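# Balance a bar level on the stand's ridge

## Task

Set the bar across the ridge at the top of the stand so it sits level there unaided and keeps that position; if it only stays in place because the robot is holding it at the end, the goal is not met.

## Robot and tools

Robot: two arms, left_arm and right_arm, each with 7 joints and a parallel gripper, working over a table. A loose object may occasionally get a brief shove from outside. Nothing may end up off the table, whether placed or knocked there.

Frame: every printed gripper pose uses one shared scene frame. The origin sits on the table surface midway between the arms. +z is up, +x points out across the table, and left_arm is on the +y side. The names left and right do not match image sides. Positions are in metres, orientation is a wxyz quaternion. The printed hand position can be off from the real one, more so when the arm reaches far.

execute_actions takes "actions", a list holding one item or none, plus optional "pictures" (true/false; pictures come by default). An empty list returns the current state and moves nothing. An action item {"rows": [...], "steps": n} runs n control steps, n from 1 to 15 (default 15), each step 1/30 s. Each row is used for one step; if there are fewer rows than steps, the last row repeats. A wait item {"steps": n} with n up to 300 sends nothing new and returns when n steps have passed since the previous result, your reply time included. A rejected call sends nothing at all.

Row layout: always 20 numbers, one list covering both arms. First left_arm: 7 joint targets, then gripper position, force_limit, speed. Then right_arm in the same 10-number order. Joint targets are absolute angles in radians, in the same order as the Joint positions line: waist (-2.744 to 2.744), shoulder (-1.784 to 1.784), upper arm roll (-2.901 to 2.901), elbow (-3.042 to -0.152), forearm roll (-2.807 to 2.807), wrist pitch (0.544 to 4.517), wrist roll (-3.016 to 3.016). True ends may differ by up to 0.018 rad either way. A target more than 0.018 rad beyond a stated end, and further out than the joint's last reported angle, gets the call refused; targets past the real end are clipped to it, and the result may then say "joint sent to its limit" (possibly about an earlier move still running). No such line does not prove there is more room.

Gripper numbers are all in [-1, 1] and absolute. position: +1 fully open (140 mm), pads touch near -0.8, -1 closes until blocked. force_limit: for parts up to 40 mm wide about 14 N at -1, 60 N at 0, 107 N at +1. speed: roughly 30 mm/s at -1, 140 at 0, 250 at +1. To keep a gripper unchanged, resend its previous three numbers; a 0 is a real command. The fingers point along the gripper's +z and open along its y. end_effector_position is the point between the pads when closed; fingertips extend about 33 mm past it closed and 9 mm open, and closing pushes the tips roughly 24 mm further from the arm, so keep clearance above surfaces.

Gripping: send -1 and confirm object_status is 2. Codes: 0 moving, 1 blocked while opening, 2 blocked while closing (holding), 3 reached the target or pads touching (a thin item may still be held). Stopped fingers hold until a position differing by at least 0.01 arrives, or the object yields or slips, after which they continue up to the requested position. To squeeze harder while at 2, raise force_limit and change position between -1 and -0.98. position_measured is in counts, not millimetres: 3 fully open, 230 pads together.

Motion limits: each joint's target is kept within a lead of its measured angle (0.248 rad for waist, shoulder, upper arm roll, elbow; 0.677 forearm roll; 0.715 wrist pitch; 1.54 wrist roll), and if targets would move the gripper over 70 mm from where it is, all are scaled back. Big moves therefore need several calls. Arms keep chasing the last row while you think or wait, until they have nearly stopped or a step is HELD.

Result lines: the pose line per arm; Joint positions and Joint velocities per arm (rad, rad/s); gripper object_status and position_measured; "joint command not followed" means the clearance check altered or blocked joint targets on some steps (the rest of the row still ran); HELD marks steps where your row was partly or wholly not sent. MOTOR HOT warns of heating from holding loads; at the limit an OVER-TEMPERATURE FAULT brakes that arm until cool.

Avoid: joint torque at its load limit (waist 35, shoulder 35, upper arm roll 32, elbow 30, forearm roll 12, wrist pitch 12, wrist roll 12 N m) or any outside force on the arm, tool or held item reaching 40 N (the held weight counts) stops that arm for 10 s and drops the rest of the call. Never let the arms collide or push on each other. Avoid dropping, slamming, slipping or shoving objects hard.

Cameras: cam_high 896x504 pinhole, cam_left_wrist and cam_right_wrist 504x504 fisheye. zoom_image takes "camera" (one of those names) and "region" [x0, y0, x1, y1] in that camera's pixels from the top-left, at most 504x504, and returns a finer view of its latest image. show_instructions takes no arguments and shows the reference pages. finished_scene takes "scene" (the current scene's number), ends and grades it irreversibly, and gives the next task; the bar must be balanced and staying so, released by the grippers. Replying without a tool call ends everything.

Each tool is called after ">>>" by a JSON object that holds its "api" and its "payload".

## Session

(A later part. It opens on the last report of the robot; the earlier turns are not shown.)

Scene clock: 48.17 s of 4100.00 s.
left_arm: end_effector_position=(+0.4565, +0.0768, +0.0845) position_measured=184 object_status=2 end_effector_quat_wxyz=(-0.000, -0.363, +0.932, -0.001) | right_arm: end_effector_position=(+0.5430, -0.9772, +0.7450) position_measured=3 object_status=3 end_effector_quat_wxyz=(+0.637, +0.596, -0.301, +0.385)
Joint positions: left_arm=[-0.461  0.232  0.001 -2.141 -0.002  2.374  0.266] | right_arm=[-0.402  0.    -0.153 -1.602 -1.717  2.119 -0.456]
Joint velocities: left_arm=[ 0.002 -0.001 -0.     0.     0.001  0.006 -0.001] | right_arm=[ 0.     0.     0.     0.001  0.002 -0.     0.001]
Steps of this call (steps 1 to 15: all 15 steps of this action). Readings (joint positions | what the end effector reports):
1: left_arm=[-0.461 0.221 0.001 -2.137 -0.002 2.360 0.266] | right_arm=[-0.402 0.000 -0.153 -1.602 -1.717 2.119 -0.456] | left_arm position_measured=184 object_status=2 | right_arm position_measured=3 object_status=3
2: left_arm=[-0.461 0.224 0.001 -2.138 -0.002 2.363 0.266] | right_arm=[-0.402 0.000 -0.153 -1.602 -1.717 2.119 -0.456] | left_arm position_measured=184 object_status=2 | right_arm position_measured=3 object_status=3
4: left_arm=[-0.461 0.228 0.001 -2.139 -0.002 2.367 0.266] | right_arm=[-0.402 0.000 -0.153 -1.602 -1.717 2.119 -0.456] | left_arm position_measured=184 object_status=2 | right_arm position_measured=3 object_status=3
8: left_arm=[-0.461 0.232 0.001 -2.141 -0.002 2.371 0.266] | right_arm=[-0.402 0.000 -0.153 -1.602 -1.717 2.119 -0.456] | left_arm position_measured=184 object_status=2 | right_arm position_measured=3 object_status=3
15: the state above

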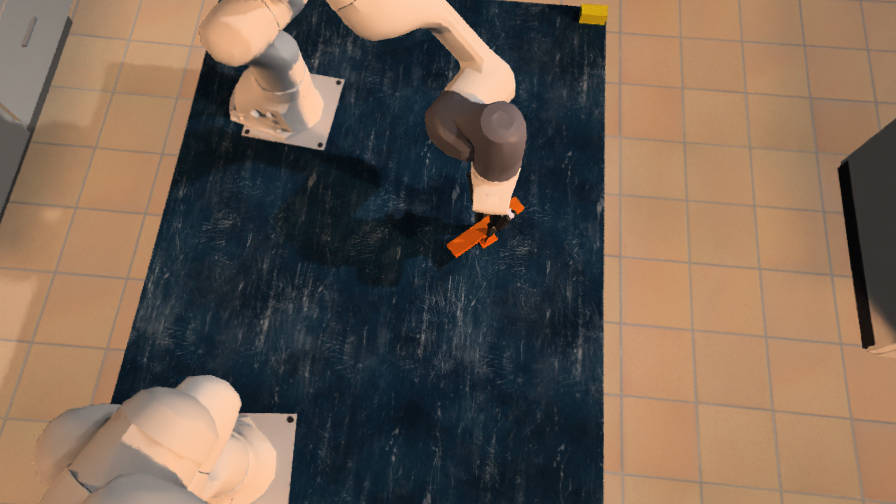

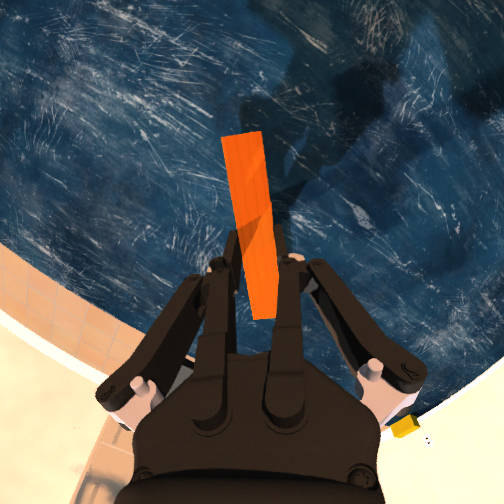

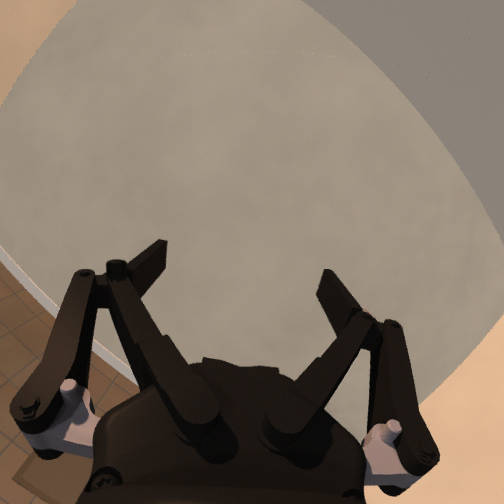

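>>> {"api": "execute_actions", "payload": {"actions": [{"rows":[[-0.462,0.24,0,-2.145,0,2.389,0.27,-1,-0.5,0,-0.4,0,-0.151,-1.6,-1.717,2.121,-0.456,1,0,0]]}], "pictures": false}}

Scene clock: 50.90 s of 4100.00 s.
left_arm: end_effector_position=(+0.4572, +0.0763, +0.0813) position_measured=184 object_status=2 end_effector_quat_wxyz=(+0.001, -0.363, +0.932, -0.002) | right_arm: end_effector_position=(+0.5430, -0.9772, +0.7450) position_measured=3 object_status=3 end_effector_quat_wxyz=(+0.637, +0.596, -0.301, +0.385)
Joint positions: left_arm=[-0.461  0.238  0.001 -2.143 -0.002  2.384  0.267] | right_arm=[-0.402  0.    -0.153 -1.602 -1.717  2.119 -0.456]
Joint velocities: left_arm=[-0.001 -0.    -0.001  0.    -0.001  0.003  0.   ] | right_arm=[-0.001 -0.001  0.001 -0.    -0.002  0.    -0.   ]
Steps of this call (steps 1 to 15: the robot went on to your last target; steps 16 to 67: nothing new was sent; steps 68 to 82: all 15 steps of this action). Readings (joint positions | what the end effector reports):
68: left_arm=[-0.461 0.233 0.001 -2.141 -0.002 2.376 0.267] | right_arm=[-0.402 0.000 -0.153 -1.602 -1.717 2.119 -0.456] | left_arm position_measured=184 object_status=2 | right_arm position_measured=3 object_status=3
69: left_arm=[-0.461 0.234 0.001 -2.141 -0.002 2.378 0.267] | right_arm=[-0.402 0.000 -0.153 -1.602 -1.717 2.119 -0.456] | left_arm position_measured=184 object_status=2 | right_arm position_measured=3 object_status=3
71: left_arm=[-0.461 0.237 0.001 -2.142 -0.002 2.380 0.267] | right_arm=[-0.402 0.000 -0.153 -1.602 -1.717 2.119 -0.456] | left_arm position_measured=184 object_status=2 | right_arm position_measured=3 object_status=3
75: left_arm=[-0.461 0.238 0.001 -2.143 -0.002 2.383 0.267] | right_arm=[-0.402 0.000 -0.153 -1.602 -1.717 2.119 -0.456] | left_arm position_measured=184 object_status=2 | right_arm position_measured=3 object_status=3
82: the state above

Contact. Pulse.

>>> {"api": "execute_actions", "payload": {"actions": [{"rows":[[-0.462,0.238,0,-2.143,0,2.386,0.27,-0.37,-0.7,-1,-0.4,0,-0.151,-1.6,-1.717,2.121,-0.456,1,0,0]],"steps":5}], "pictures": false}}

>>> {"api": "execute_actions", "payload": {"actions": [{"rows":[[-0.462,0.238,0,-2.143,0,2.386,0.27,-1,-0.7,0,-0.4,0,-0.151,-1.6,-1.717,2.121,-0.456,1,0,0]]}]}}

>>> {"api": "zoom_image", "payload": {"camera": "cam_left_wrist", "region": [100,100,350,350]}}

Scene clock: 56.10 s of 4100.00 s.
left_arm: end_effector_position=(+0.4573, +0.0763, +0.0813) position_measured=178 object_status=0 end_effector_quat_wxyz=(+0.001, -0.363, +0.932, -0.002) | right_arm: end_effector_position=(+0.5430, -0.9772, +0.7450) position_measured=3 object_status=3 end_effector_quat_wxyz=(+0.637, +0.596, -0.301, +0.385)
Joint positions: left_arm=[-0.461  0.238  0.001 -2.143 -0.002  2.385  0.267] | right_arm=[-0.402  0.    -0.153 -1.602 -1.717  2.119 -0.456]
Joint velocities: left_arm=[-0.001  0.    -0.     0.    -0.001 -0.    -0.001] | right_arm=[-0.001  0.001  0.     0.002 -0.    -0.    -0.   ]
Steps of this call (steps 1 to 15: the robot went on to your last target; steps 16 to 90: nothing new was sent; then 2.03 s passed at rest; steps 91 to 95: all 5 steps of this action). Readings (joint positions | what the end effector reports):
91: left_arm=[-0.461 0.238 0.001 -2.143 -0.002 2.385 0.267] | right_arm=[-0.402 0.000 -0.153 -1.602 -1.717 2.119 -0.456] | left_arm position_measured=184 object_status=0 | right_arm position_measured=3 object_status=3
92: left_arm=[-0.461 0.238 0.001 -2.143 -0.002 2.385 0.267] | right_arm=[-0.402 0.000 -0.153 -1.602 -1.717 2.119 -0.456] | left_arm position_measured=184 object_status=0 | right_arm position_measured=3 object_status=3
94: left_arm=[-0.461 0.238 0.001 -2.143 -0.002 2.385 0.267] | right_arm=[-0.402 0.000 -0.153 -1.602 -1.717 2.119 -0.456] | left_arm position_measured=179 object_status=0 | right_arm position_measured=3 object_status=3
95: the state above

Scene clock: 56.60 s of 4100.00 s.
left_arm: end_effector_position=(+0.4574, +0.0762, +0.0815) position_measured=182 object_status=2 end_effector_quat_wxyz=(+0.001, -0.363, +0.932, -0.002) | right_arm: end_effector_position=(+0.5430, -0.9772, +0.7450) position_measured=3 object_status=3 end_effector_quat_wxyz=(+0.637, +0.596, -0.301, +0.385)
Joint positions: left_arm=[-0.461  0.238  0.001 -2.143 -0.002  2.385  0.267] | right_arm=[-0.402  0.    -0.153 -1.602 -1.717  2.119 -0.456]
Joint velocities: left_arm=[ 0.001  0.001 -0.    -0.    -0.    -0.001 -0.001] | right_arm=[ 0.002 -0.    -0.001 -0.002 -0.    -0.     0.001]
Steps of this call (steps 1 to 15: all 15 steps of this action). Readings (joint positions | what the end effector reports):
1: left_arm=[-0.461 0.238 0.001 -2.143 -0.002 2.385 0.267] | right_arm=[-0.402 0.000 -0.153 -1.602 -1.717 2.119 -0.456] | left_arm position_measured=176 object_status=0 | right_arm position_measured=3 object_status=3
2: left_arm=[-0.461 0.238 0.001 -2.143 -0.002 2.385 0.267] | right_arm=[-0.402 0.000 -0.153 -1.602 -1.717 2.119 -0.456] | left_arm position_measured=181 object_status=0 | right_arm position_measured=3 object_status=3
4: left_arm=[-0.461 0.238 0.001 -2.143 -0.002 2.385 0.267] | right_arm=[-0.402 0.000 -0.153 -1.602 -1.717 2.119 -0.456] | left_arm position_measured=182 object_status=0 | right_arm position_measured=3 object_status=3
8: left_arm=[-0.461 0.238 0.001 -2.143 -0.002 2.385 0.267] | right_arm=[-0.402 0.000 -0.153 -1.602 -1.717 2.119 -0.456] | left_arm position_measured=182 object_status=0 | right_arm position_measured=3 object_status=3
15: the state above

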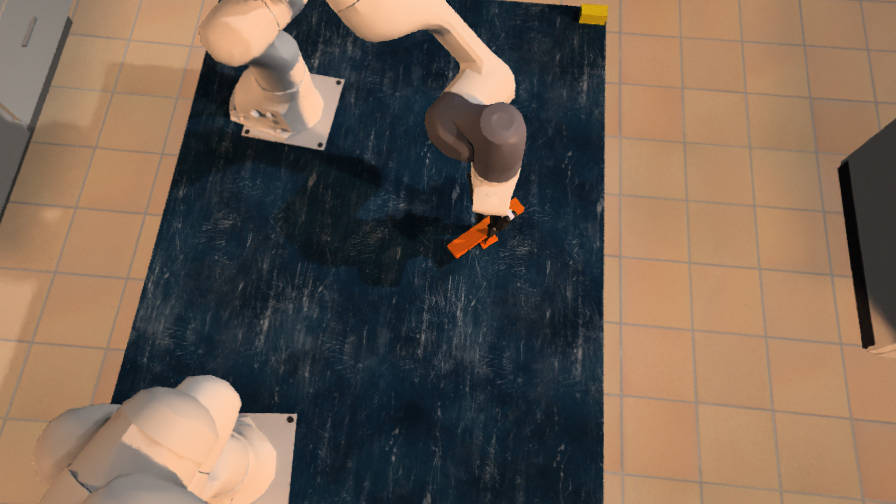

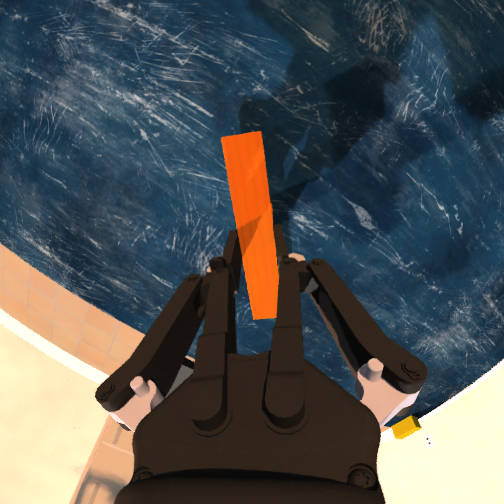

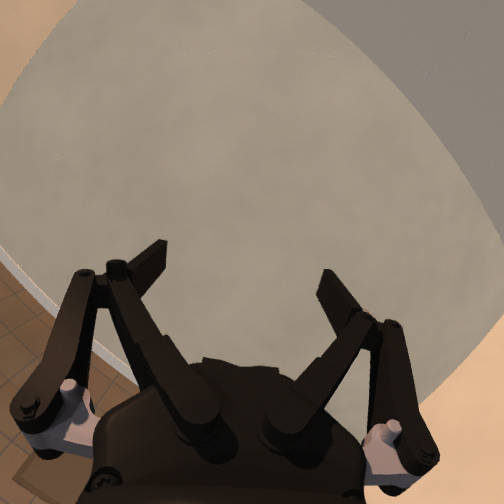

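Region (100, 100, 350, 350) of cam_left_wrist's 504x504 image, scaled by 2.016, with more detail than that image has.

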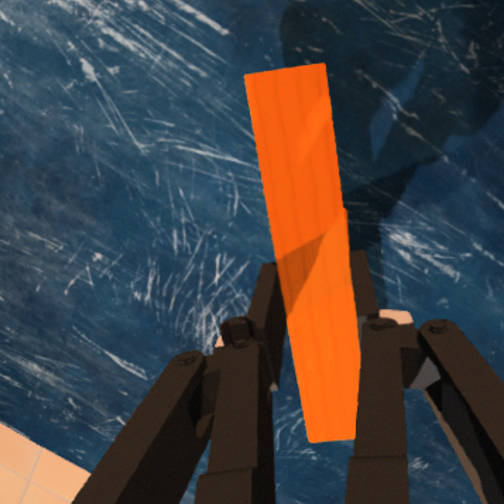

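>>> {"api": "execute_actions", "payload": {"actions": [{"rows":[[-0.462,0.238,0,-2.143,0,2.386,0.27,-0.37,-0.7,-1,-0.4,0,-0.151,-1.6,-1.717,2.121,-0.456,1,0,0]],"steps":10}], "pictures": false}}

>>> {"api": "execute_actions", "payload": {"actions": [{"rows":[[-0.462,0.238,0,-2.143,0,2.386,0.27,-1,-0.7,0,-0.4,0,-0.151,-1.6,-1.717,2.121,-0.456,1,0,0]]}]}}

>>> {"api": "zoom_image", "payload": {"camera": "cam_left_wrist", "region": [100,100,350,350]}}

Scene clock: 59.80 s of 4100.00 s.
left_arm: end_effector_position=(+0.4574, +0.0762, +0.0815) position_measured=176 object_status=0 end_effector_quat_wxyz=(+0.001, -0.363, +0.932, -0.002) | right_arm: end_effector_position=(+0.5430, -0.9772, +0.7450) position_measured=3 object_status=3 end_effector_quat_wxyz=(+0.637, +0.596, -0.301, +0.385)
Joint positions: left_arm=[-0.461  0.238  0.001 -2.143 -0.002  2.385  0.267] | right_arm=[-0.402  0.    -0.153 -1.602 -1.717  2.119 -0.456]
Joint velocities: left_arm=[-0.    -0.     0.    -0.001  0.001  0.001  0.   ] | right_arm=[ 0.    -0.001  0.    -0.    -0.    -0.     0.001]
Steps of this call (steps 1 to 15: the robot went on to your last target; steps 16 to 86: nothing new was sent; steps 87 to 96: all 10 steps of this action). Readings (joint positions | what the end effector reports):
87: left_arm=[-0.461 0.238 0.001 -2.143 -0.002 2.385 0.267] | right_arm=[-0.402 0.000 -0.153 -1.602 -1.717 2.119 -0.456] | left_arm position_measured=182 object_status=0 | right_arm position_measured=3 object_status=3
88: left_arm=[-0.461 0.238 0.001 -2.143 -0.002 2.385 0.267] | right_arm=[-0.402 0.000 -0.153 -1.602 -1.717 2.119 -0.456] | left_arm position_measured=182 object_status=0 | right_arm position_measured=3 object_status=3
90: left_arm=[-0.461 0.238 0.001 -2.143 -0.002 2.385 0.267] | right_arm=[-0.402 0.000 -0.153 -1.602 -1.717 2.119 -0.456] | left_arm position_measured=178 object_status=0 | right_arm position_measured=3 object_status=3
94: left_arm=[-0.461 0.238 0.001 -2.143 -0.002 2.385 0.267] | right_arm=[-0.402 0.000 -0.153 -1.602 -1.717 2.119 -0.456] | left_arm position_measured=176 object_status=0 | right_arm position_measured=3 object_status=3
96: the state above

Scene clock: 60.30 s of 4100.00 s.
left_arm: end_effector_position=(+0.4574, +0.0762, +0.0817) position_measured=183 object_status=2 end_effector_quat_wxyz=(+0.001, -0.363, +0.932, -0.002) | right_arm: end_effector_position=(+0.5430, -0.9772, +0.7450) position_measured=3 object_status=3 end_effector_quat_wxyz=(+0.637, +0.596, -0.301, +0.385)
Joint positions: left_arm=[-0.461  0.237  0.001 -2.143 -0.002  2.385  0.267] | right_arm=[-0.402  0.    -0.153 -1.602 -1.717  2.119 -0.456]
Joint velocities: left_arm=[ 0.     0.001 -0.001  0.    -0.     0.    -0.   ] | right_arm=[-0.001 -0.001  0.001  0.    -0.001  0.001  0.001]
Steps of this call (steps 1 to 15: all 15 steps of this action). Readings (joint positions | what the end effector reports):
1: left_arm=[-0.461 0.238 0.001 -2.143 -0.002 2.385 0.267] | right_arm=[-0.402 0.000 -0.153 -1.602 -1.717 2.119 -0.456] | left_arm position_measured=176 object_status=0 | right_arm position_measured=3 object_status=3
2: left_arm=[-0.461 0.237 0.001 -2.143 -0.002 2.385 0.267] | right_arm=[-0.402 0.000 -0.153 -1.602 -1.717 2.119 -0.456] | left_arm position_measured=181 object_status=0 | right_arm position_measured=3 object_status=3
4: left_arm=[-0.461 0.237 0.001 -2.143 -0.002 2.385 0.267] | right_arm=[-0.402 0.000 -0.153 -1.602 -1.717 2.119 -0.456] | left_arm position_measured=183 object_status=0 | right_arm position_measured=3 object_status=3
8: left_arm=[-0.461 0.237 0.001 -2.143 -0.002 2.385 0.267] | right_arm=[-0.402 0.000 -0.153 -1.602 -1.717 2.119 -0.456] | left_arm position_measured=183 object_status=0 | right_arm position_measured=3 object_status=3
15: the state above

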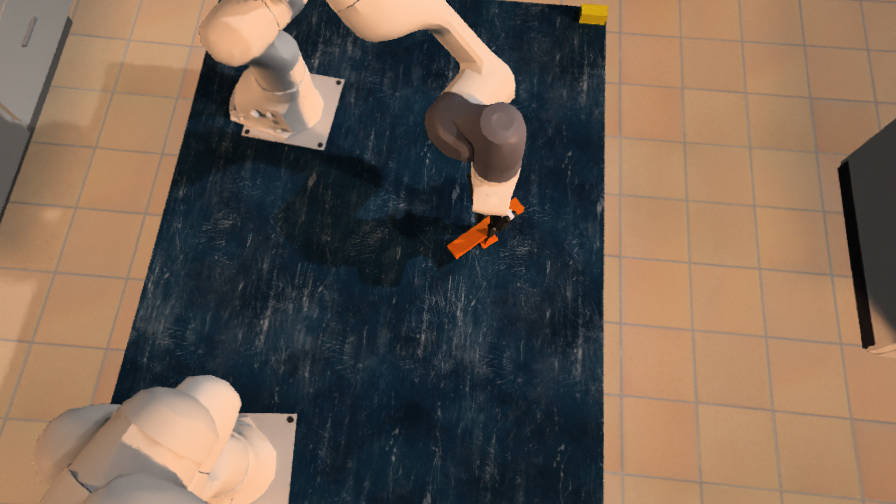

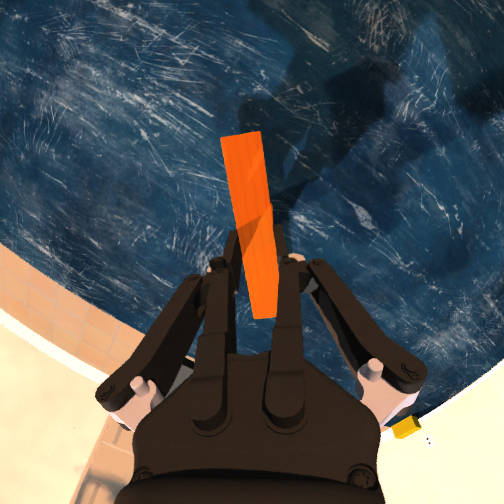

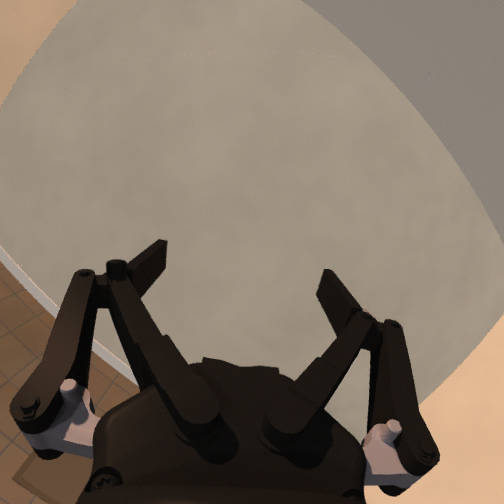

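Region (100, 100, 350, 350) of cam_left_wrist's 504x504 image, scaled by 2.016, with more detail than that image has.

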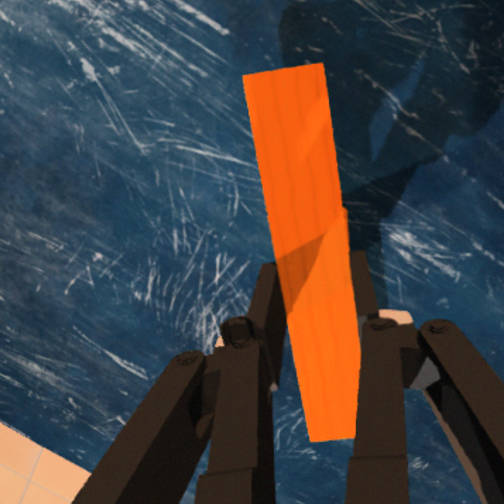

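>>> {"api": "execute_actions", "payload": {"actions": [{"rows":[[-0.461,0.228,0,-2.139,0,2.372,0.27,-1,-0.7,0,-0.4,0,-0.151,-1.6,-1.717,2.121,-0.456,1,0,0]]}], "pictures": false}}

>>> {"api": "execute_actions", "payload": {"actions": [{"rows":[[-0.4655,0.228,0,-2.139,0,2.372,0.27,-1,-0.7,0,-0.4,0,-0.151,-1.6,-1.717,2.121,-0.456,1,0,0]]}], "pictures": false}}

>>> {"api": "execute_actions", "payload": {"actions": [{"rows":[[-0.4655,0.239,0,-2.144,0,2.388,0.27,-1,-0.7,0,-0.4,0,-0.151,-1.6,-1.717,2.121,-0.456,1,0,0]]}], "pictures": false}}

>>> {"api": "execute_actions", "payload": {"actions": [{"rows":[[-0.4655,0.238,0,-2.143,0,2.386,0.27,-0.37,-0.7,-1,-0.4,0,-0.151,-1.6,-1.717,2.121,-0.456,1,0,0]],"steps":13}], "pictures": false}}

>>> {"api": "execute_actions", "payload": {"actions": [{"rows":[[-0.4655,0.238,0,-2.143,0,2.386,0.27,-1,-0.7,0,-0.4,0,-0.151,-1.6,-1.717,2.121,-0.456,1,0,0]]}]}}

>>> {"api": "zoom_image", "payload": {"camera": "cam_left_wrist", "region": [100,100,350,350]}}

Scene clock: 67.83 s of 4100.00 s.
left_arm: end_effector_position=(+0.4572, +0.0763, +0.0858) position_measured=183 object_status=2 end_effector_quat_wxyz=(+0.001, -0.363, +0.932, -0.002) | right_arm: end_effector_position=(+0.5430, -0.9772, +0.7450) position_measured=3 object_status=3 end_effector_quat_wxyz=(+0.637, +0.596, -0.301, +0.385)
Joint positions: left_arm=[-0.461  0.23   0.001 -2.141 -0.002  2.376  0.267] | right_arm=[-0.402  0.    -0.153 -1.602 -1.717  2.119 -0.456]
Joint velocities: left_arm=[-0.001 -0.    -0.001 -0.001  0.    -0.004  0.   ] | right_arm=[-0.001  0.001 -0.002 -0.001  0.    -0.    -0.002]
Steps of this call (steps 1 to 15: the robot went on to your last target; steps 16 to 90: nothing new was sent; then 4.03 s passed at rest; steps 91 to 105: all 15 steps of this action). Readings (joint positions | what the end effector reports):
91: left_arm=[-0.461 0.237 0.001 -2.143 -0.002 2.384 0.267] | right_arm=[-0.402 0.000 -0.153 -1.602 -1.717 2.119 -0.456] | left_arm position_measured=183 object_status=2 | right_arm position_measured=3 object_status=3
92: left_arm=[-0.461 0.235 0.001 -2.143 -0.002 2.382 0.267] | right_arm=[-0.402 0.000 -0.153 -1.602 -1.717 2.119 -0.456] | left_arm position_measured=183 object_status=2 | right_arm position_measured=3 object_status=3
94: left_arm=[-0.461 0.232 0.001 -2.142 -0.002 2.380 0.267] | right_arm=[-0.402 0.000 -0.153 -1.602 -1.717 2.119 -0.456] | left_arm position_measured=183 object_status=2 | right_arm position_measured=3 object_status=3
98: left_arm=[-0.461 0.230 0.001 -2.141 -0.002 2.378 0.267] | right_arm=[-0.402 0.000 -0.153 -1.602 -1.717 2.119 -0.456] | left_arm position_measured=183 object_status=2 | right_arm position_measured=3 object_status=3
105: the state above

Scene clock: 68.33 s of 4100.00 s.
left_arm: end_effector_position=(+0.4563, +0.0751, +0.0857) position_measured=183 object_status=2 end_effector_quat_wxyz=(+0.001, -0.362, +0.932, -0.002) | right_arm: end_effector_position=(+0.5430, -0.9772, +0.7450) position_measured=3 object_status=3 end_effector_quat_wxyz=(+0.637, +0.596, -0.301, +0.385)
Joint positions: left_arm=[-0.463  0.23   0.001 -2.141 -0.002  2.375  0.267] | right_arm=[-0.402  0.    -0.153 -1.602 -1.717  2.119 -0.456]
Joint velocities: left_arm=[ 0.     0.001  0.    -0.001 -0.001  0.     0.001] | right_arm=[-0.001 -0.     0.    -0.001  0.    -0.001 -0.003]
Steps of this call (steps 1 to 15: all 15 steps of this action). Readings (joint positions | what the end effector reports):
1: left_arm=[-0.461 0.230 0.001 -2.141 -0.002 2.376 0.267] | right_arm=[-0.402 0.000 -0.153 -1.602 -1.717 2.119 -0.456] | left_arm position_measured=183 object_status=2 | right_arm position_measured=3 object_status=3
2: left_arm=[-0.462 0.230 0.001 -2.141 -0.002 2.376 0.267] | right_arm=[-0.402 0.000 -0.153 -1.602 -1.717 2.119 -0.456] | left_arm position_measured=183 object_status=2 | right_arm position_measured=3 object_status=3
4: left_arm=[-0.463 0.230 0.001 -2.141 -0.002 2.376 0.267] | right_arm=[-0.402 0.000 -0.153 -1.602 -1.717 2.119 -0.456] | left_arm position_measured=183 object_status=2 | right_arm position_measured=3 object_status=3
8: left_arm=[-0.463 0.230 0.001 -2.141 -0.002 2.375 0.267] | right_arm=[-0.402 0.000 -0.153 -1.602 -1.717 2.119 -0.456] | left_arm position_measured=183 object_status=2 | right_arm position_measured=3 object_status=3
15: the state above

Scene clock: 68.83 s of 4100.00 s.
left_arm: end_effector_position=(+0.4564, +0.0750, +0.0816) position_measured=183 object_status=2 end_effector_quat_wxyz=(+0.001, -0.362, +0.932, -0.002) | right_arm: end_effector_position=(+0.5430, -0.9772, +0.7450) position_measured=3 object_status=3 end_effector_quat_wxyz=(+0.637, +0.596, -0.301, +0.385)
Joint positions: left_arm=[-0.463  0.238  0.001 -2.142 -0.002  2.384  0.267] | right_arm=[-0.402  0.    -0.153 -1.602 -1.717  2.119 -0.456]
Joint velocities: left_arm=[-0.     0.001 -0.001  0.001  0.     0.003  0.001] | right_arm=[-0.001  0.    -0.001 -0.     0.     0.001  0.   ]
Steps of this call (steps 1 to 15: all 15 steps of this action). Readings (joint positions | what the end effector reports):
1: left_arm=[-0.463 0.230 0.001 -2.141 -0.002 2.377 0.267] | right_arm=[-0.402 0.000 -0.153 -1.602 -1.717 2.119 -0.456] | left_arm position_measured=183 object_status=2 | right_arm position_measured=3 object_status=3
2: left_arm=[-0.463 0.232 0.001 -2.141 -0.002 2.378 0.267] | right_arm=[-0.402 0.000 -0.153 -1.602 -1.717 2.119 -0.456] | left_arm position_measured=183 object_status=2 | right_arm position_measured=3 object_status=3
4: left_arm=[-0.463 0.236 0.001 -2.142 -0.002 2.380 0.267] | right_arm=[-0.402 0.000 -0.153 -1.602 -1.717 2.119 -0.456] | left_arm position_measured=183 object_status=2 | right_arm position_measured=3 object_status=3
8: left_arm=[-0.463 0.237 0.001 -2.142 -0.002 2.382 0.267] | right_arm=[-0.402 0.000 -0.153 -1.602 -1.717 2.119 -0.456] | left_arm position_measured=183 object_status=2 | right_arm position_measured=3 object_status=3
15: the state above

Scene clock: 69.27 s of 4100.00 s.
left_arm: end_effector_position=(+0.4564, +0.0750, +0.0816) position_measured=176 object_status=0 end_effector_quat_wxyz=(+0.001, -0.362, +0.932, -0.002) | right_arm: end_effector_position=(+0.5430, -0.9772, +0.7450) position_measured=3 object_status=3 end_effector_quat_wxyz=(+0.637, +0.596, -0.301, +0.385)
Joint positions: left_arm=[-0.463  0.238  0.001 -2.142 -0.002  2.384  0.267] | right_arm=[-0.402  0.    -0.153 -1.602 -1.717  2.119 -0.456]
Joint velocities: left_arm=[ 0.    -0.    -0.001 -0.     0.001  0.    -0.002] | right_arm=[-0.001 -0.001  0.001 -0.001 -0.001 -0.    -0.001]
Steps of this call (steps 1 to 13: all 13 steps of this action). Readings (joint positions | what the end effector reports):
1: left_arm=[-0.463 0.238 0.001 -2.142 -0.002 2.384 0.267] | right_arm=[-0.402 0.000 -0.153 -1.602 -1.717 2.119 -0.456] | left_arm position_measured=183 object_status=0 | right_arm position_measured=3 object_status=3
2: left_arm=[-0.463 0.238 0.001 -2.142 -0.002 2.384 0.267] | right_arm=[-0.402 0.000 -0.153 -1.602 -1.717 2.119 -0.456] | left_arm position_measured=183 object_status=0 | right_arm position_measured=3 object_status=3
4: left_arm=[-0.463 0.238 0.001 -2.142 -0.002 2.384 0.267] | right_arm=[-0.402 0.000 -0.153 -1.602 -1.717 2.119 -0.456] | left_arm position_measured=178 object_status=0 | right_arm position_measured=3 object_status=3
8: left_arm=[-0.463 0.238 0.001 -2.142 -0.002 2.384 0.267] | right_arm=[-0.402 0.000 -0.153 -1.602 -1.717 2.119 -0.456] | left_arm position_measured=176 object_status=0 | right_arm position_measured=3 object_status=3
13: the state above

Scene clock: 69.77 s of 4100.00 s.
left_arm: end_effector_position=(+0.4564, +0.0750, +0.0817) position_measured=183 object_status=2 end_effector_quat_wxyz=(+0.001, -0.362, +0.932, -0.002) | right_arm: end_effector_position=(+0.5430, -0.9772, +0.7450) position_measured=3 object_status=3 end_effector_quat_wxyz=(+0.637, +0.596, -0.301, +0.385)
Joint positions: left_arm=[-0.463  0.237  0.001 -2.142 -0.002  2.384  0.267] | right_arm=[-0.402  0.    -0.153 -1.602 -1.717  2.119 -0.456]
Joint velocities: left_arm=[ 0.001  0.     0.    -0.002  0.001 -0.    -0.   ] | right_arm=[-0.002  0.001  0.     0.001  0.001 -0.001  0.   ]
Steps of this call (steps 1 to 15: all 15 steps of this action). Readings (joint positions | what the end effector reports):
1: left_arm=[-0.463 0.238 0.001 -2.142 -0.002 2.384 0.267] | right_arm=[-0.402 0.000 -0.153 -1.602 -1.717 2.119 -0.456] | left_arm position_measured=176 object_status=0 | right_arm position_measured=3 object_status=3
2: left_arm=[-0.463 0.237 0.001 -2.142 -0.002 2.384 0.267] | right_arm=[-0.402 0.000 -0.153 -1.602 -1.717 2.119 -0.456] | left_arm position_measured=181 object_status=0 | right_arm position_measured=3 object_status=3
4: left_arm=[-0.463 0.237 0.001 -2.142 -0.002 2.384 0.267] | right_arm=[-0.402 0.000 -0.153 -1.602 -1.717 2.119 -0.456] | left_arm position_measured=183 object_status=0 | right_arm position_measured=3 object_status=3
8: left_arm=[-0.463 0.237 0.001 -2.142 -0.002 2.384 0.267] | right_arm=[-0.402 0.000 -0.153 -1.602 -1.717 2.119 -0.456] | left_arm position_measured=183 object_status=0 | right_arm position_measured=3 object_status=3
15: the state above

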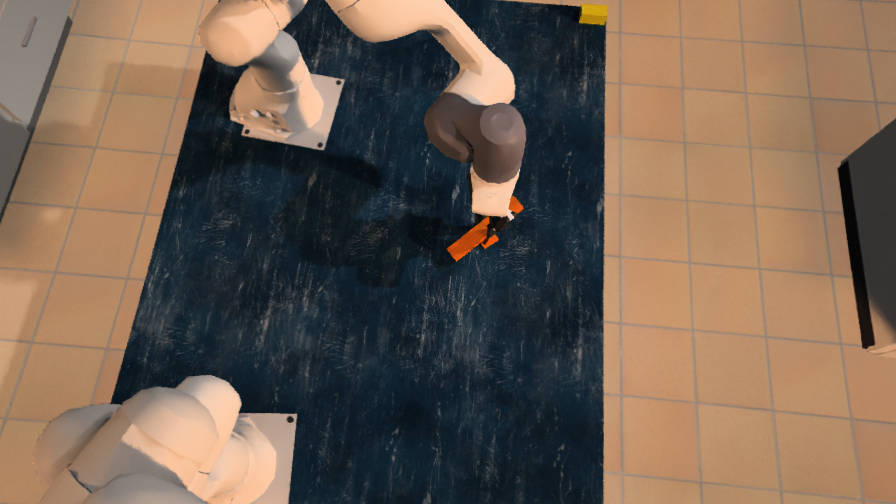

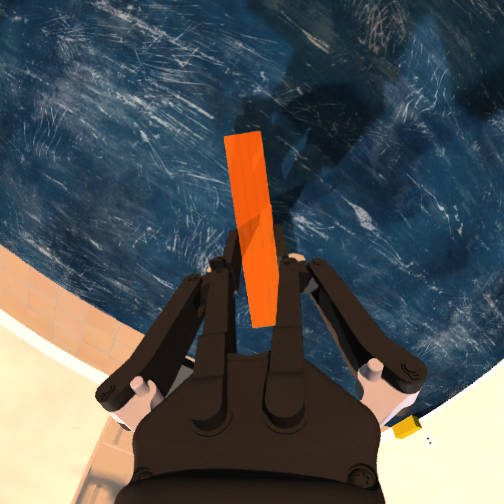

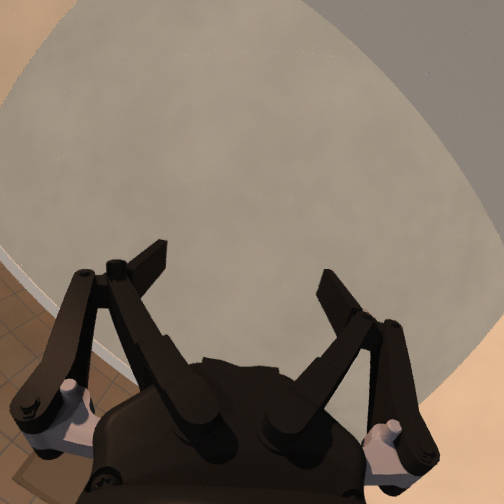

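Region (100, 100, 350, 350) of cam_left_wrist's 504x504 image, scaled by 2.016, with more detail than that image has.

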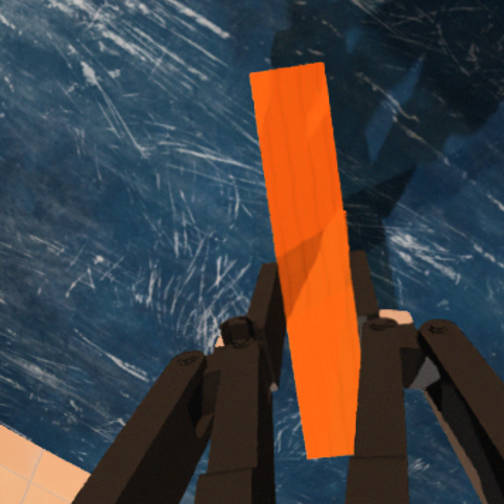

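>>> {"api": "execute_actions", "payload": {"actions": [{"rows":[[-0.456,0.228,0,-2.139,0,2.372,0.27,-1,-0.7,0,-0.4,0,-0.151,-1.6,-1.717,2.121,-0.456,1,0,0]],"steps":15}], "pictures": false}}

>>> {"api": "execute_actions", "payload": {"actions": [{"rows":[[-0.456,0.239,0,-2.144,0,2.388,0.27,-1,-0.7,0,-0.4,0,-0.151,-1.6,-1.717,2.121,-0.456,1,0,0]],"steps":15}], "pictures": false}}

>>> {"api": "execute_actions", "payload": {"actions": [{"rows":[[-0.456,0.239,0,-2.144,0,2.388,0.27,-0.37,-0.7,-1,-0.4,0,-0.151,-1.6,-1.717,2.121,-0.456,1,0,0]],"steps":6}], "pictures": false}}

>>> {"api": "execute_actions", "payload": {"actions": [{"rows":[[-0.456,0.239,0,-2.144,0,2.388,0.27,-1,-0.7,0,-0.4,0,-0.151,-1.6,-1.717,2.121,-0.456,1,0,0]],"steps":15}]}}

>>> {"api": "zoom_image", "payload": {"camera": "cam_left_wrist", "region": [100,100,350,350]}}

Scene clock: 88.63 s of 4100.00 s.
left_arm: end_effector_position=(+0.4577, +0.0772, +0.0858) position_measured=183 object_status=2 end_effector_quat_wxyz=(+0.001, -0.364, +0.931, -0.002) | right_arm: end_effector_position=(+0.5430, -0.9772, +0.7450) position_measured=3 object_status=3 end_effector_quat_wxyz=(+0.637, +0.596, -0.301, +0.385)
Joint positions: left_arm=[-0.458  0.23   0.    -2.141 -0.002  2.376  0.267] | right_arm=[-0.402  0.    -0.153 -1.602 -1.717  2.119 -0.456]
Joint velocities: left_arm=[ 0.002 -0.002  0.001 -0.     0.001 -0.003  0.001] | right_arm=[-0.     0.001 -0.    -0.001 -0.     0.001 -0.001]
Steps of this call (steps 1 to 15: the robot went on to your last target; steps 16 to 90: nothing new was sent; then 15.37 s passed at rest; steps 91 to 105: all 15 steps of this action). Readings (joint positions | what the end effector reports):
91: left_arm=[-0.463 0.237 0.000 -2.142 -0.002 2.382 0.267] | right_arm=[-0.402 0.000 -0.153 -1.602 -1.717 2.119 -0.456] | left_arm position_measured=183 object_status=2 | right_arm position_measured=3 object_status=3
92: left_arm=[-0.462 0.235 0.000 -2.142 -0.002 2.381 0.267] | right_arm=[-0.402 0.000 -0.153 -1.602 -1.717 2.119 -0.456] | left_arm position_measured=183 object_status=2 | right_arm position_measured=3 object_status=3
94: left_arm=[-0.459 0.232 0.000 -2.142 -0.002 2.379 0.267] | right_arm=[-0.402 0.000 -0.153 -1.602 -1.717 2.119 -0.456] | left_arm position_measured=183 object_status=2 | right_arm position_measured=3 object_status=3
98: left_arm=[-0.458 0.230 0.000 -2.141 -0.002 2.377 0.267] | right_arm=[-0.402 0.000 -0.153 -1.602 -1.717 2.119 -0.456] | left_arm position_measured=183 object_status=2 | right_arm position_measured=3 object_status=3
105: the state above

Scene clock: 89.13 s of 4100.00 s.
left_arm: end_effector_position=(+0.4581, +0.0770, +0.0821) position_measured=183 object_status=2 end_effector_quat_wxyz=(+0.001, -0.364, +0.931, -0.002) | right_arm: end_effector_position=(+0.5430, -0.9772, +0.7450) position_measured=3 object_status=3 end_effector_quat_wxyz=(+0.637, +0.596, -0.301, +0.385)
Joint positions: left_arm=[-0.458  0.237  0.    -2.142 -0.002  2.384  0.267] | right_arm=[-0.402  0.    -0.153 -1.602 -1.717  2.119 -0.456]
Joint velocities: left_arm=[-0.    -0.    -0.     0.     0.     0.003  0.001] | right_arm=[ 0.    -0.001  0.001  0.    -0.001 -0.     0.001]
Steps of this call (steps 1 to 15: all 15 steps of this action). Readings (joint positions | what the end effector reports):
1: left_arm=[-0.458 0.230 0.000 -2.141 -0.002 2.377 0.267] | right_arm=[-0.402 0.000 -0.153 -1.602 -1.717 2.119 -0.456] | left_arm position_measured=183 object_status=2 | right_arm position_measured=3 object_status=3
2: left_arm=[-0.458 0.232 0.000 -2.141 -0.002 2.378 0.267] | right_arm=[-0.402 0.000 -0.153 -1.602 -1.717 2.119 -0.456] | left_arm position_measured=183 object_status=2 | right_arm position_measured=3 object_status=3
4: left_arm=[-0.458 0.236 0.000 -2.142 -0.002 2.380 0.267] | right_arm=[-0.402 0.000 -0.153 -1.602 -1.717 2.119 -0.456] | left_arm position_measured=183 object_status=2 | right_arm position_measured=3 object_status=3
8: left_arm=[-0.458 0.237 0.000 -2.142 -0.002 2.383 0.267] | right_arm=[-0.402 0.000 -0.153 -1.602 -1.717 2.119 -0.456] | left_arm position_measured=183 object_status=2 | right_arm position_measured=3 object_status=3
15: the state above

Scene clock: 89.33 s of 4100.00 s.
left_arm: end_effector_position=(+0.4580, +0.0771, +0.0817) position_measured=176 object_status=0 end_effector_quat_wxyz=(+0.001, -0.364, +0.931, -0.002) | right_arm: end_effector_position=(+0.5430, -0.9772, +0.7450) position_measured=3 object_status=3 end_effector_quat_wxyz=(+0.637, +0.596, -0.301, +0.385)
Joint positions: left_arm=[-0.458  0.238  0.    -2.142 -0.002  2.384  0.267] | right_arm=[-0.402  0.    -0.153 -1.602 -1.717  2.119 -0.456]
Joint velocities: left_arm=[ 0.     0.001 -0.001 -0.001 -0.     0.001  0.001] | right_arm=[ 0.001  0.001 -0.     0.     0.     0.001  0.001]
Steps of this call (steps 1 to 6: all 6 steps of this action). Readings (joint positions | what the end effector reports):
1: left_arm=[-0.458 0.237 0.000 -2.142 -0.002 2.384 0.267] | right_arm=[-0.402 0.000 -0.153 -1.602 -1.717 2.119 -0.456] | left_arm position_measured=183 object_status=0 | right_arm position_measured=3 object_status=3
2: left_arm=[-0.458 0.237 0.000 -2.142 -0.002 2.384 0.267] | right_arm=[-0.402 0.000 -0.153 -1.602 -1.717 2.119 -0.456] | left_arm position_measured=183 object_status=0 | right_arm position_measured=3 object_status=3
4: left_arm=[-0.458 0.237 0.000 -2.142 -0.002 2.384 0.267] | right_arm=[-0.402 0.000 -0.153 -1.602 -1.717 2.119 -0.456] | left_arm position_measured=178 object_status=0 | right_arm position_measured=3 object_status=3
6: the state above

Scene clock: 89.83 s of 4100.00 s.
left_arm: end_effector_position=(+0.4581, +0.0771, +0.0817) position_measured=183 object_status=2 end_effector_quat_wxyz=(+0.001, -0.364, +0.931, -0.002) | right_arm: end_effector_position=(+0.5430, -0.9772, +0.7450) position_measured=3 object_status=3 end_effector_quat_wxyz=(+0.637, +0.596, -0.301, +0.385)
Joint positions: left_arm=[-0.458  0.238  0.    -2.142 -0.002  2.384  0.267] | right_arm=[-0.402  0.    -0.153 -1.602 -1.717  2.119 -0.456]
Joint velocities: left_arm=[-0.001 -0.     0.     0.001  0.    -0.     0.001] | right_arm=[ 0.001 -0.    -0.001 -0.001  0.    -0.001 -0.002]
Steps of this call (steps 1 to 15: all 15 steps of this action). Readings (joint positions | what the end effector reports):
1: left_arm=[-0.458 0.238 0.000 -2.142 -0.002 2.384 0.267] | right_arm=[-0.402 0.000 -0.153 -1.602 -1.717 2.119 -0.456] | left_arm position_measured=176 object_status=0 | right_arm position_measured=3 object_status=3
2: left_arm=[-0.458 0.238 0.000 -2.142 -0.002 2.384 0.267] | right_arm=[-0.402 0.000 -0.153 -1.602 -1.717 2.119 -0.456] | left_arm position_measured=181 object_status=0 | right_arm position_measured=3 object_status=3
4: left_arm=[-0.458 0.238 0.000 -2.142 -0.002 2.384 0.267] | right_arm=[-0.402 0.000 -0.153 -1.602 -1.717 2.119 -0.456] | left_arm position_measured=183 object_status=0 | right_arm position_measured=3 object_status=3
8: left_arm=[-0.458 0.238 0.000 -2.142 -0.002 2.384 0.267] | right_arm=[-0.402 0.000 -0.153 -1.602 -1.717 2.119 -0.456] | left_arm position_measured=183 object_status=0 | right_arm position_measured=3 object_status=3
15: the state above

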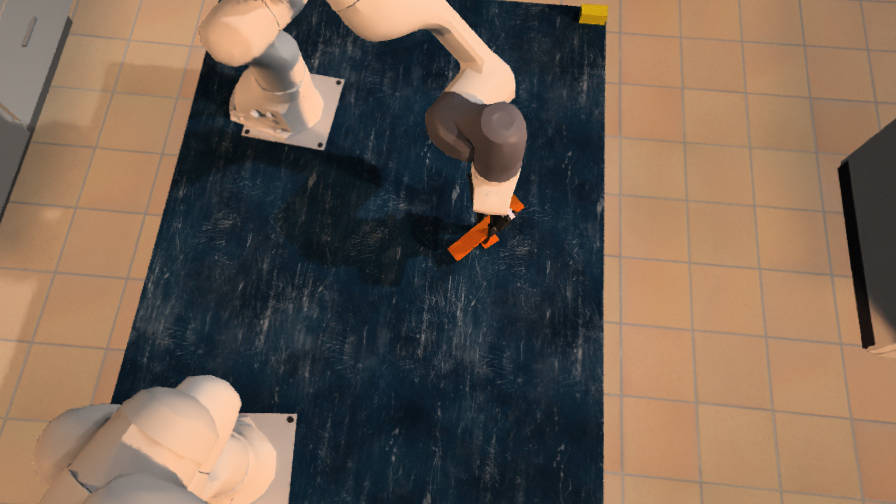

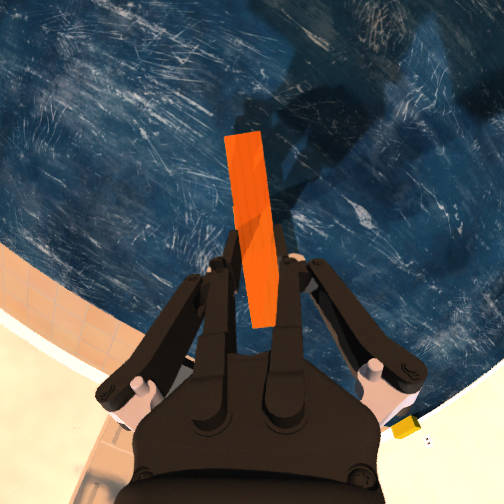

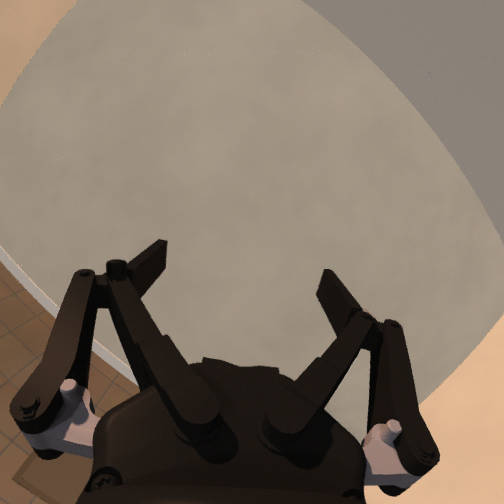

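Region (100, 100, 350, 350) of cam_left_wrist's 504x504 image, scaled by 2.016, with more detail than that image has.

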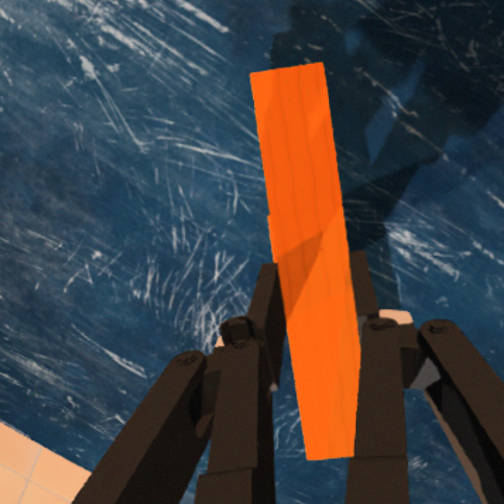

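Longer pulse.

>>> {"api": "execute_actions", "payload": {"actions": [{"rows":[[-0.456,0.239,0,-2.144,0,2.388,0.27,-0.37,-0.7,-1,-0.4,0,-0.151,-1.6,-1.717,2.121,-0.456,1,0,0]],"steps":12}], "pictures": false}}

>>> {"api": "execute_actions", "payload": {"actions": [{"rows":[[-0.456,0.239,0,-2.144,0,2.388,0.27,-1,-0.7,0,-0.4,0,-0.151,-1.6,-1.717,2.121,-0.456,1,0,0]],"steps":15}]}}

>>> {"api": "zoom_image", "payload": {"camera": "cam_left_wrist", "region": [100,100,350,350]}}

Scene clock: 95.73 s of 4100.00 s.
left_arm: end_effector_position=(+0.4581, +0.0771, +0.0817) position_measured=176 object_status=0 end_effector_quat_wxyz=(+0.001, -0.364, +0.931, -0.002) | right_arm: end_effector_position=(+0.5430, -0.9772, +0.7450) position_measured=3 object_status=3 end_effector_quat_wxyz=(+0.637, +0.596, -0.301, +0.385)
Joint positions: left_arm=[-0.458  0.238  0.    -2.142 -0.002  2.384  0.267] | right_arm=[-0.402  0.    -0.153 -1.602 -1.717  2.119 -0.456]
Joint velocities: left_arm=[ 0.001  0.001  0.001  0.     0.001  0.    -0.001] | right_arm=[-0.001 -0.001 -0.    -0.     0.    -0.001 -0.001]
Steps of this call (steps 1 to 15: the robot went on to your last target; steps 16 to 90: nothing new was sent; then 2.50 s passed at rest; steps 91 to 102: all 12 steps of this action). Readings (joint positions | what the end effector reports):
91: left_arm=[-0.458 0.238 0.000 -2.142 -0.002 2.384 0.267] | right_arm=[-0.402 0.000 -0.153 -1.602 -1.717 2.119 -0.456] | left_arm position_measured=183 object_status=0 | right_arm position_measured=3 object_status=3
92: left_arm=[-0.458 0.238 0.000 -2.142 -0.002 2.384 0.267] | right_arm=[-0.402 0.000 -0.153 -1.602 -1.717 2.119 -0.456] | left_arm position_measured=183 object_status=0 | right_arm position_measured=3 object_status=3
94: left_arm=[-0.458 0.238 0.000 -2.142 -0.002 2.384 0.267] | right_arm=[-0.402 0.000 -0.153 -1.602 -1.717 2.119 -0.456] | left_arm position_measured=178 object_status=0 | right_arm position_measured=3 object_status=3
98: left_arm=[-0.458 0.238 0.000 -2.142 -0.002 2.384 0.267] | right_arm=[-0.402 0.000 -0.153 -1.602 -1.717 2.119 -0.456] | left_arm position_measured=176 object_status=0 | right_arm position_measured=3 object_status=3
102: the state above

Scene clock: 96.23 s of 4100.00 s.
left_arm: end_effector_position=(+0.4581, +0.0770, +0.0817) position_measured=183 object_status=2 end_effector_quat_wxyz=(+0.001, -0.364, +0.931, -0.002) | right_arm: end_effector_position=(+0.5430, -0.9772, +0.7450) position_measured=3 object_status=3 end_effector_quat_wxyz=(+0.637, +0.596, -0.301, +0.385)
Joint positions: left_arm=[-0.458  0.238  0.    -2.142 -0.002  2.385  0.267] | right_arm=[-0.402  0.    -0.153 -1.602 -1.717  2.119 -0.456]
Joint velocities: left_arm=[-0.001 -0.001  0.001  0.    -0.    -0.     0.002] | right_arm=[ 0.001 -0.001  0.001  0.001  0.    -0.    -0.   ]
Steps of this call (steps 1 to 15: all 15 steps of this action). Readings (joint positions | what the end effector reports):
1: left_arm=[-0.458 0.238 0.000 -2.142 -0.002 2.384 0.267] | right_arm=[-0.402 0.000 -0.153 -1.602 -1.717 2.119 -0.456] | left_arm position_measured=176 object_status=0 | right_arm position_measured=3 object_status=3
2: left_arm=[-0.458 0.238 0.000 -2.142 -0.002 2.385 0.267] | right_arm=[-0.402 0.000 -0.153 -1.602 -1.717 2.119 -0.456] | left_arm position_measured=181 object_status=0 | right_arm position_measured=3 object_status=3
4: left_arm=[-0.458 0.238 0.000 -2.142 -0.002 2.385 0.267] | right_arm=[-0.402 0.000 -0.153 -1.602 -1.717 2.119 -0.456] | left_arm position_measured=183 object_status=0 | right_arm position_measured=3 object_status=3
8: left_arm=[-0.458 0.238 0.000 -2.142 -0.002 2.385 0.267] | right_arm=[-0.402 0.000 -0.153 -1.602 -1.717 2.119 -0.456] | left_arm position_measured=183 object_status=0 | right_arm position_measured=3 object_status=3
15: the state above

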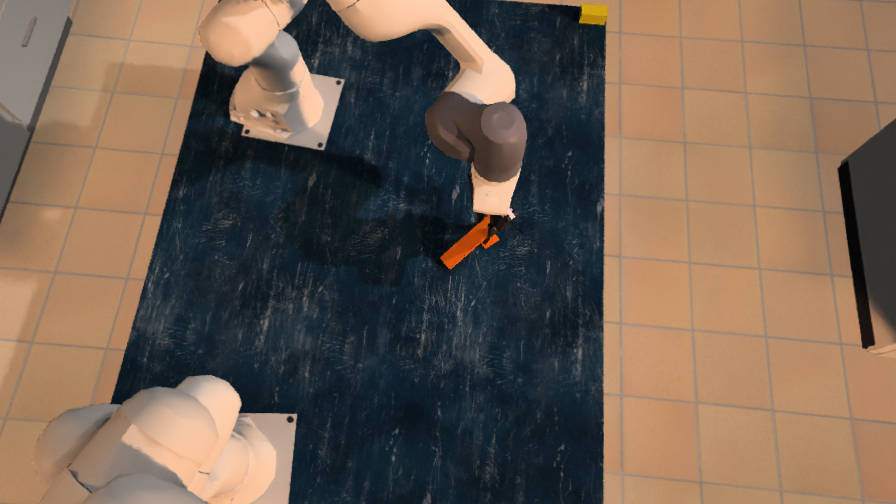

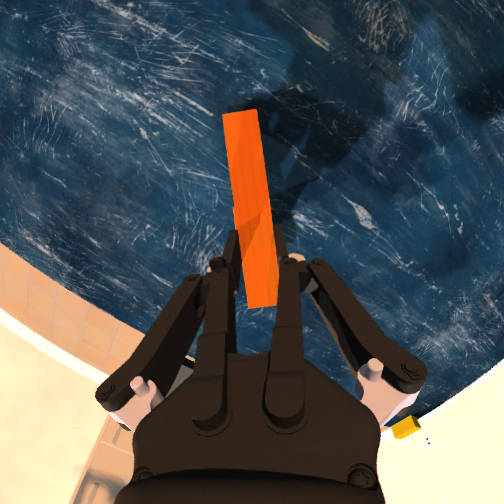

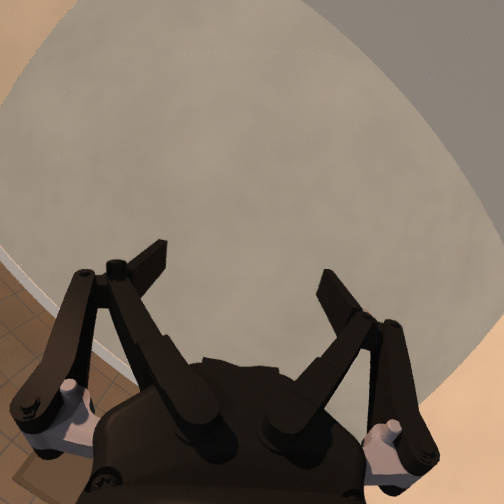

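Region (100, 100, 350, 350) of cam_left_wrist's 504x504 image, scaled by 2.016, with more detail than that image has.

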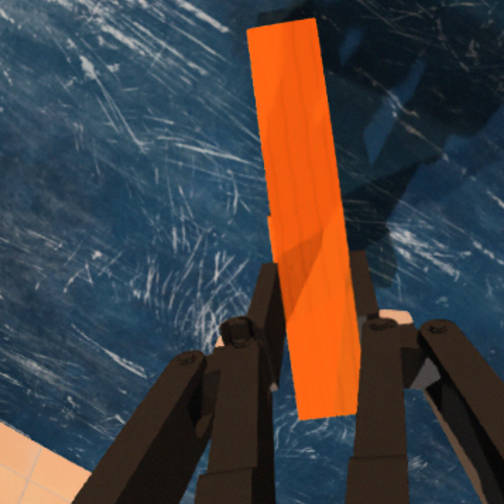

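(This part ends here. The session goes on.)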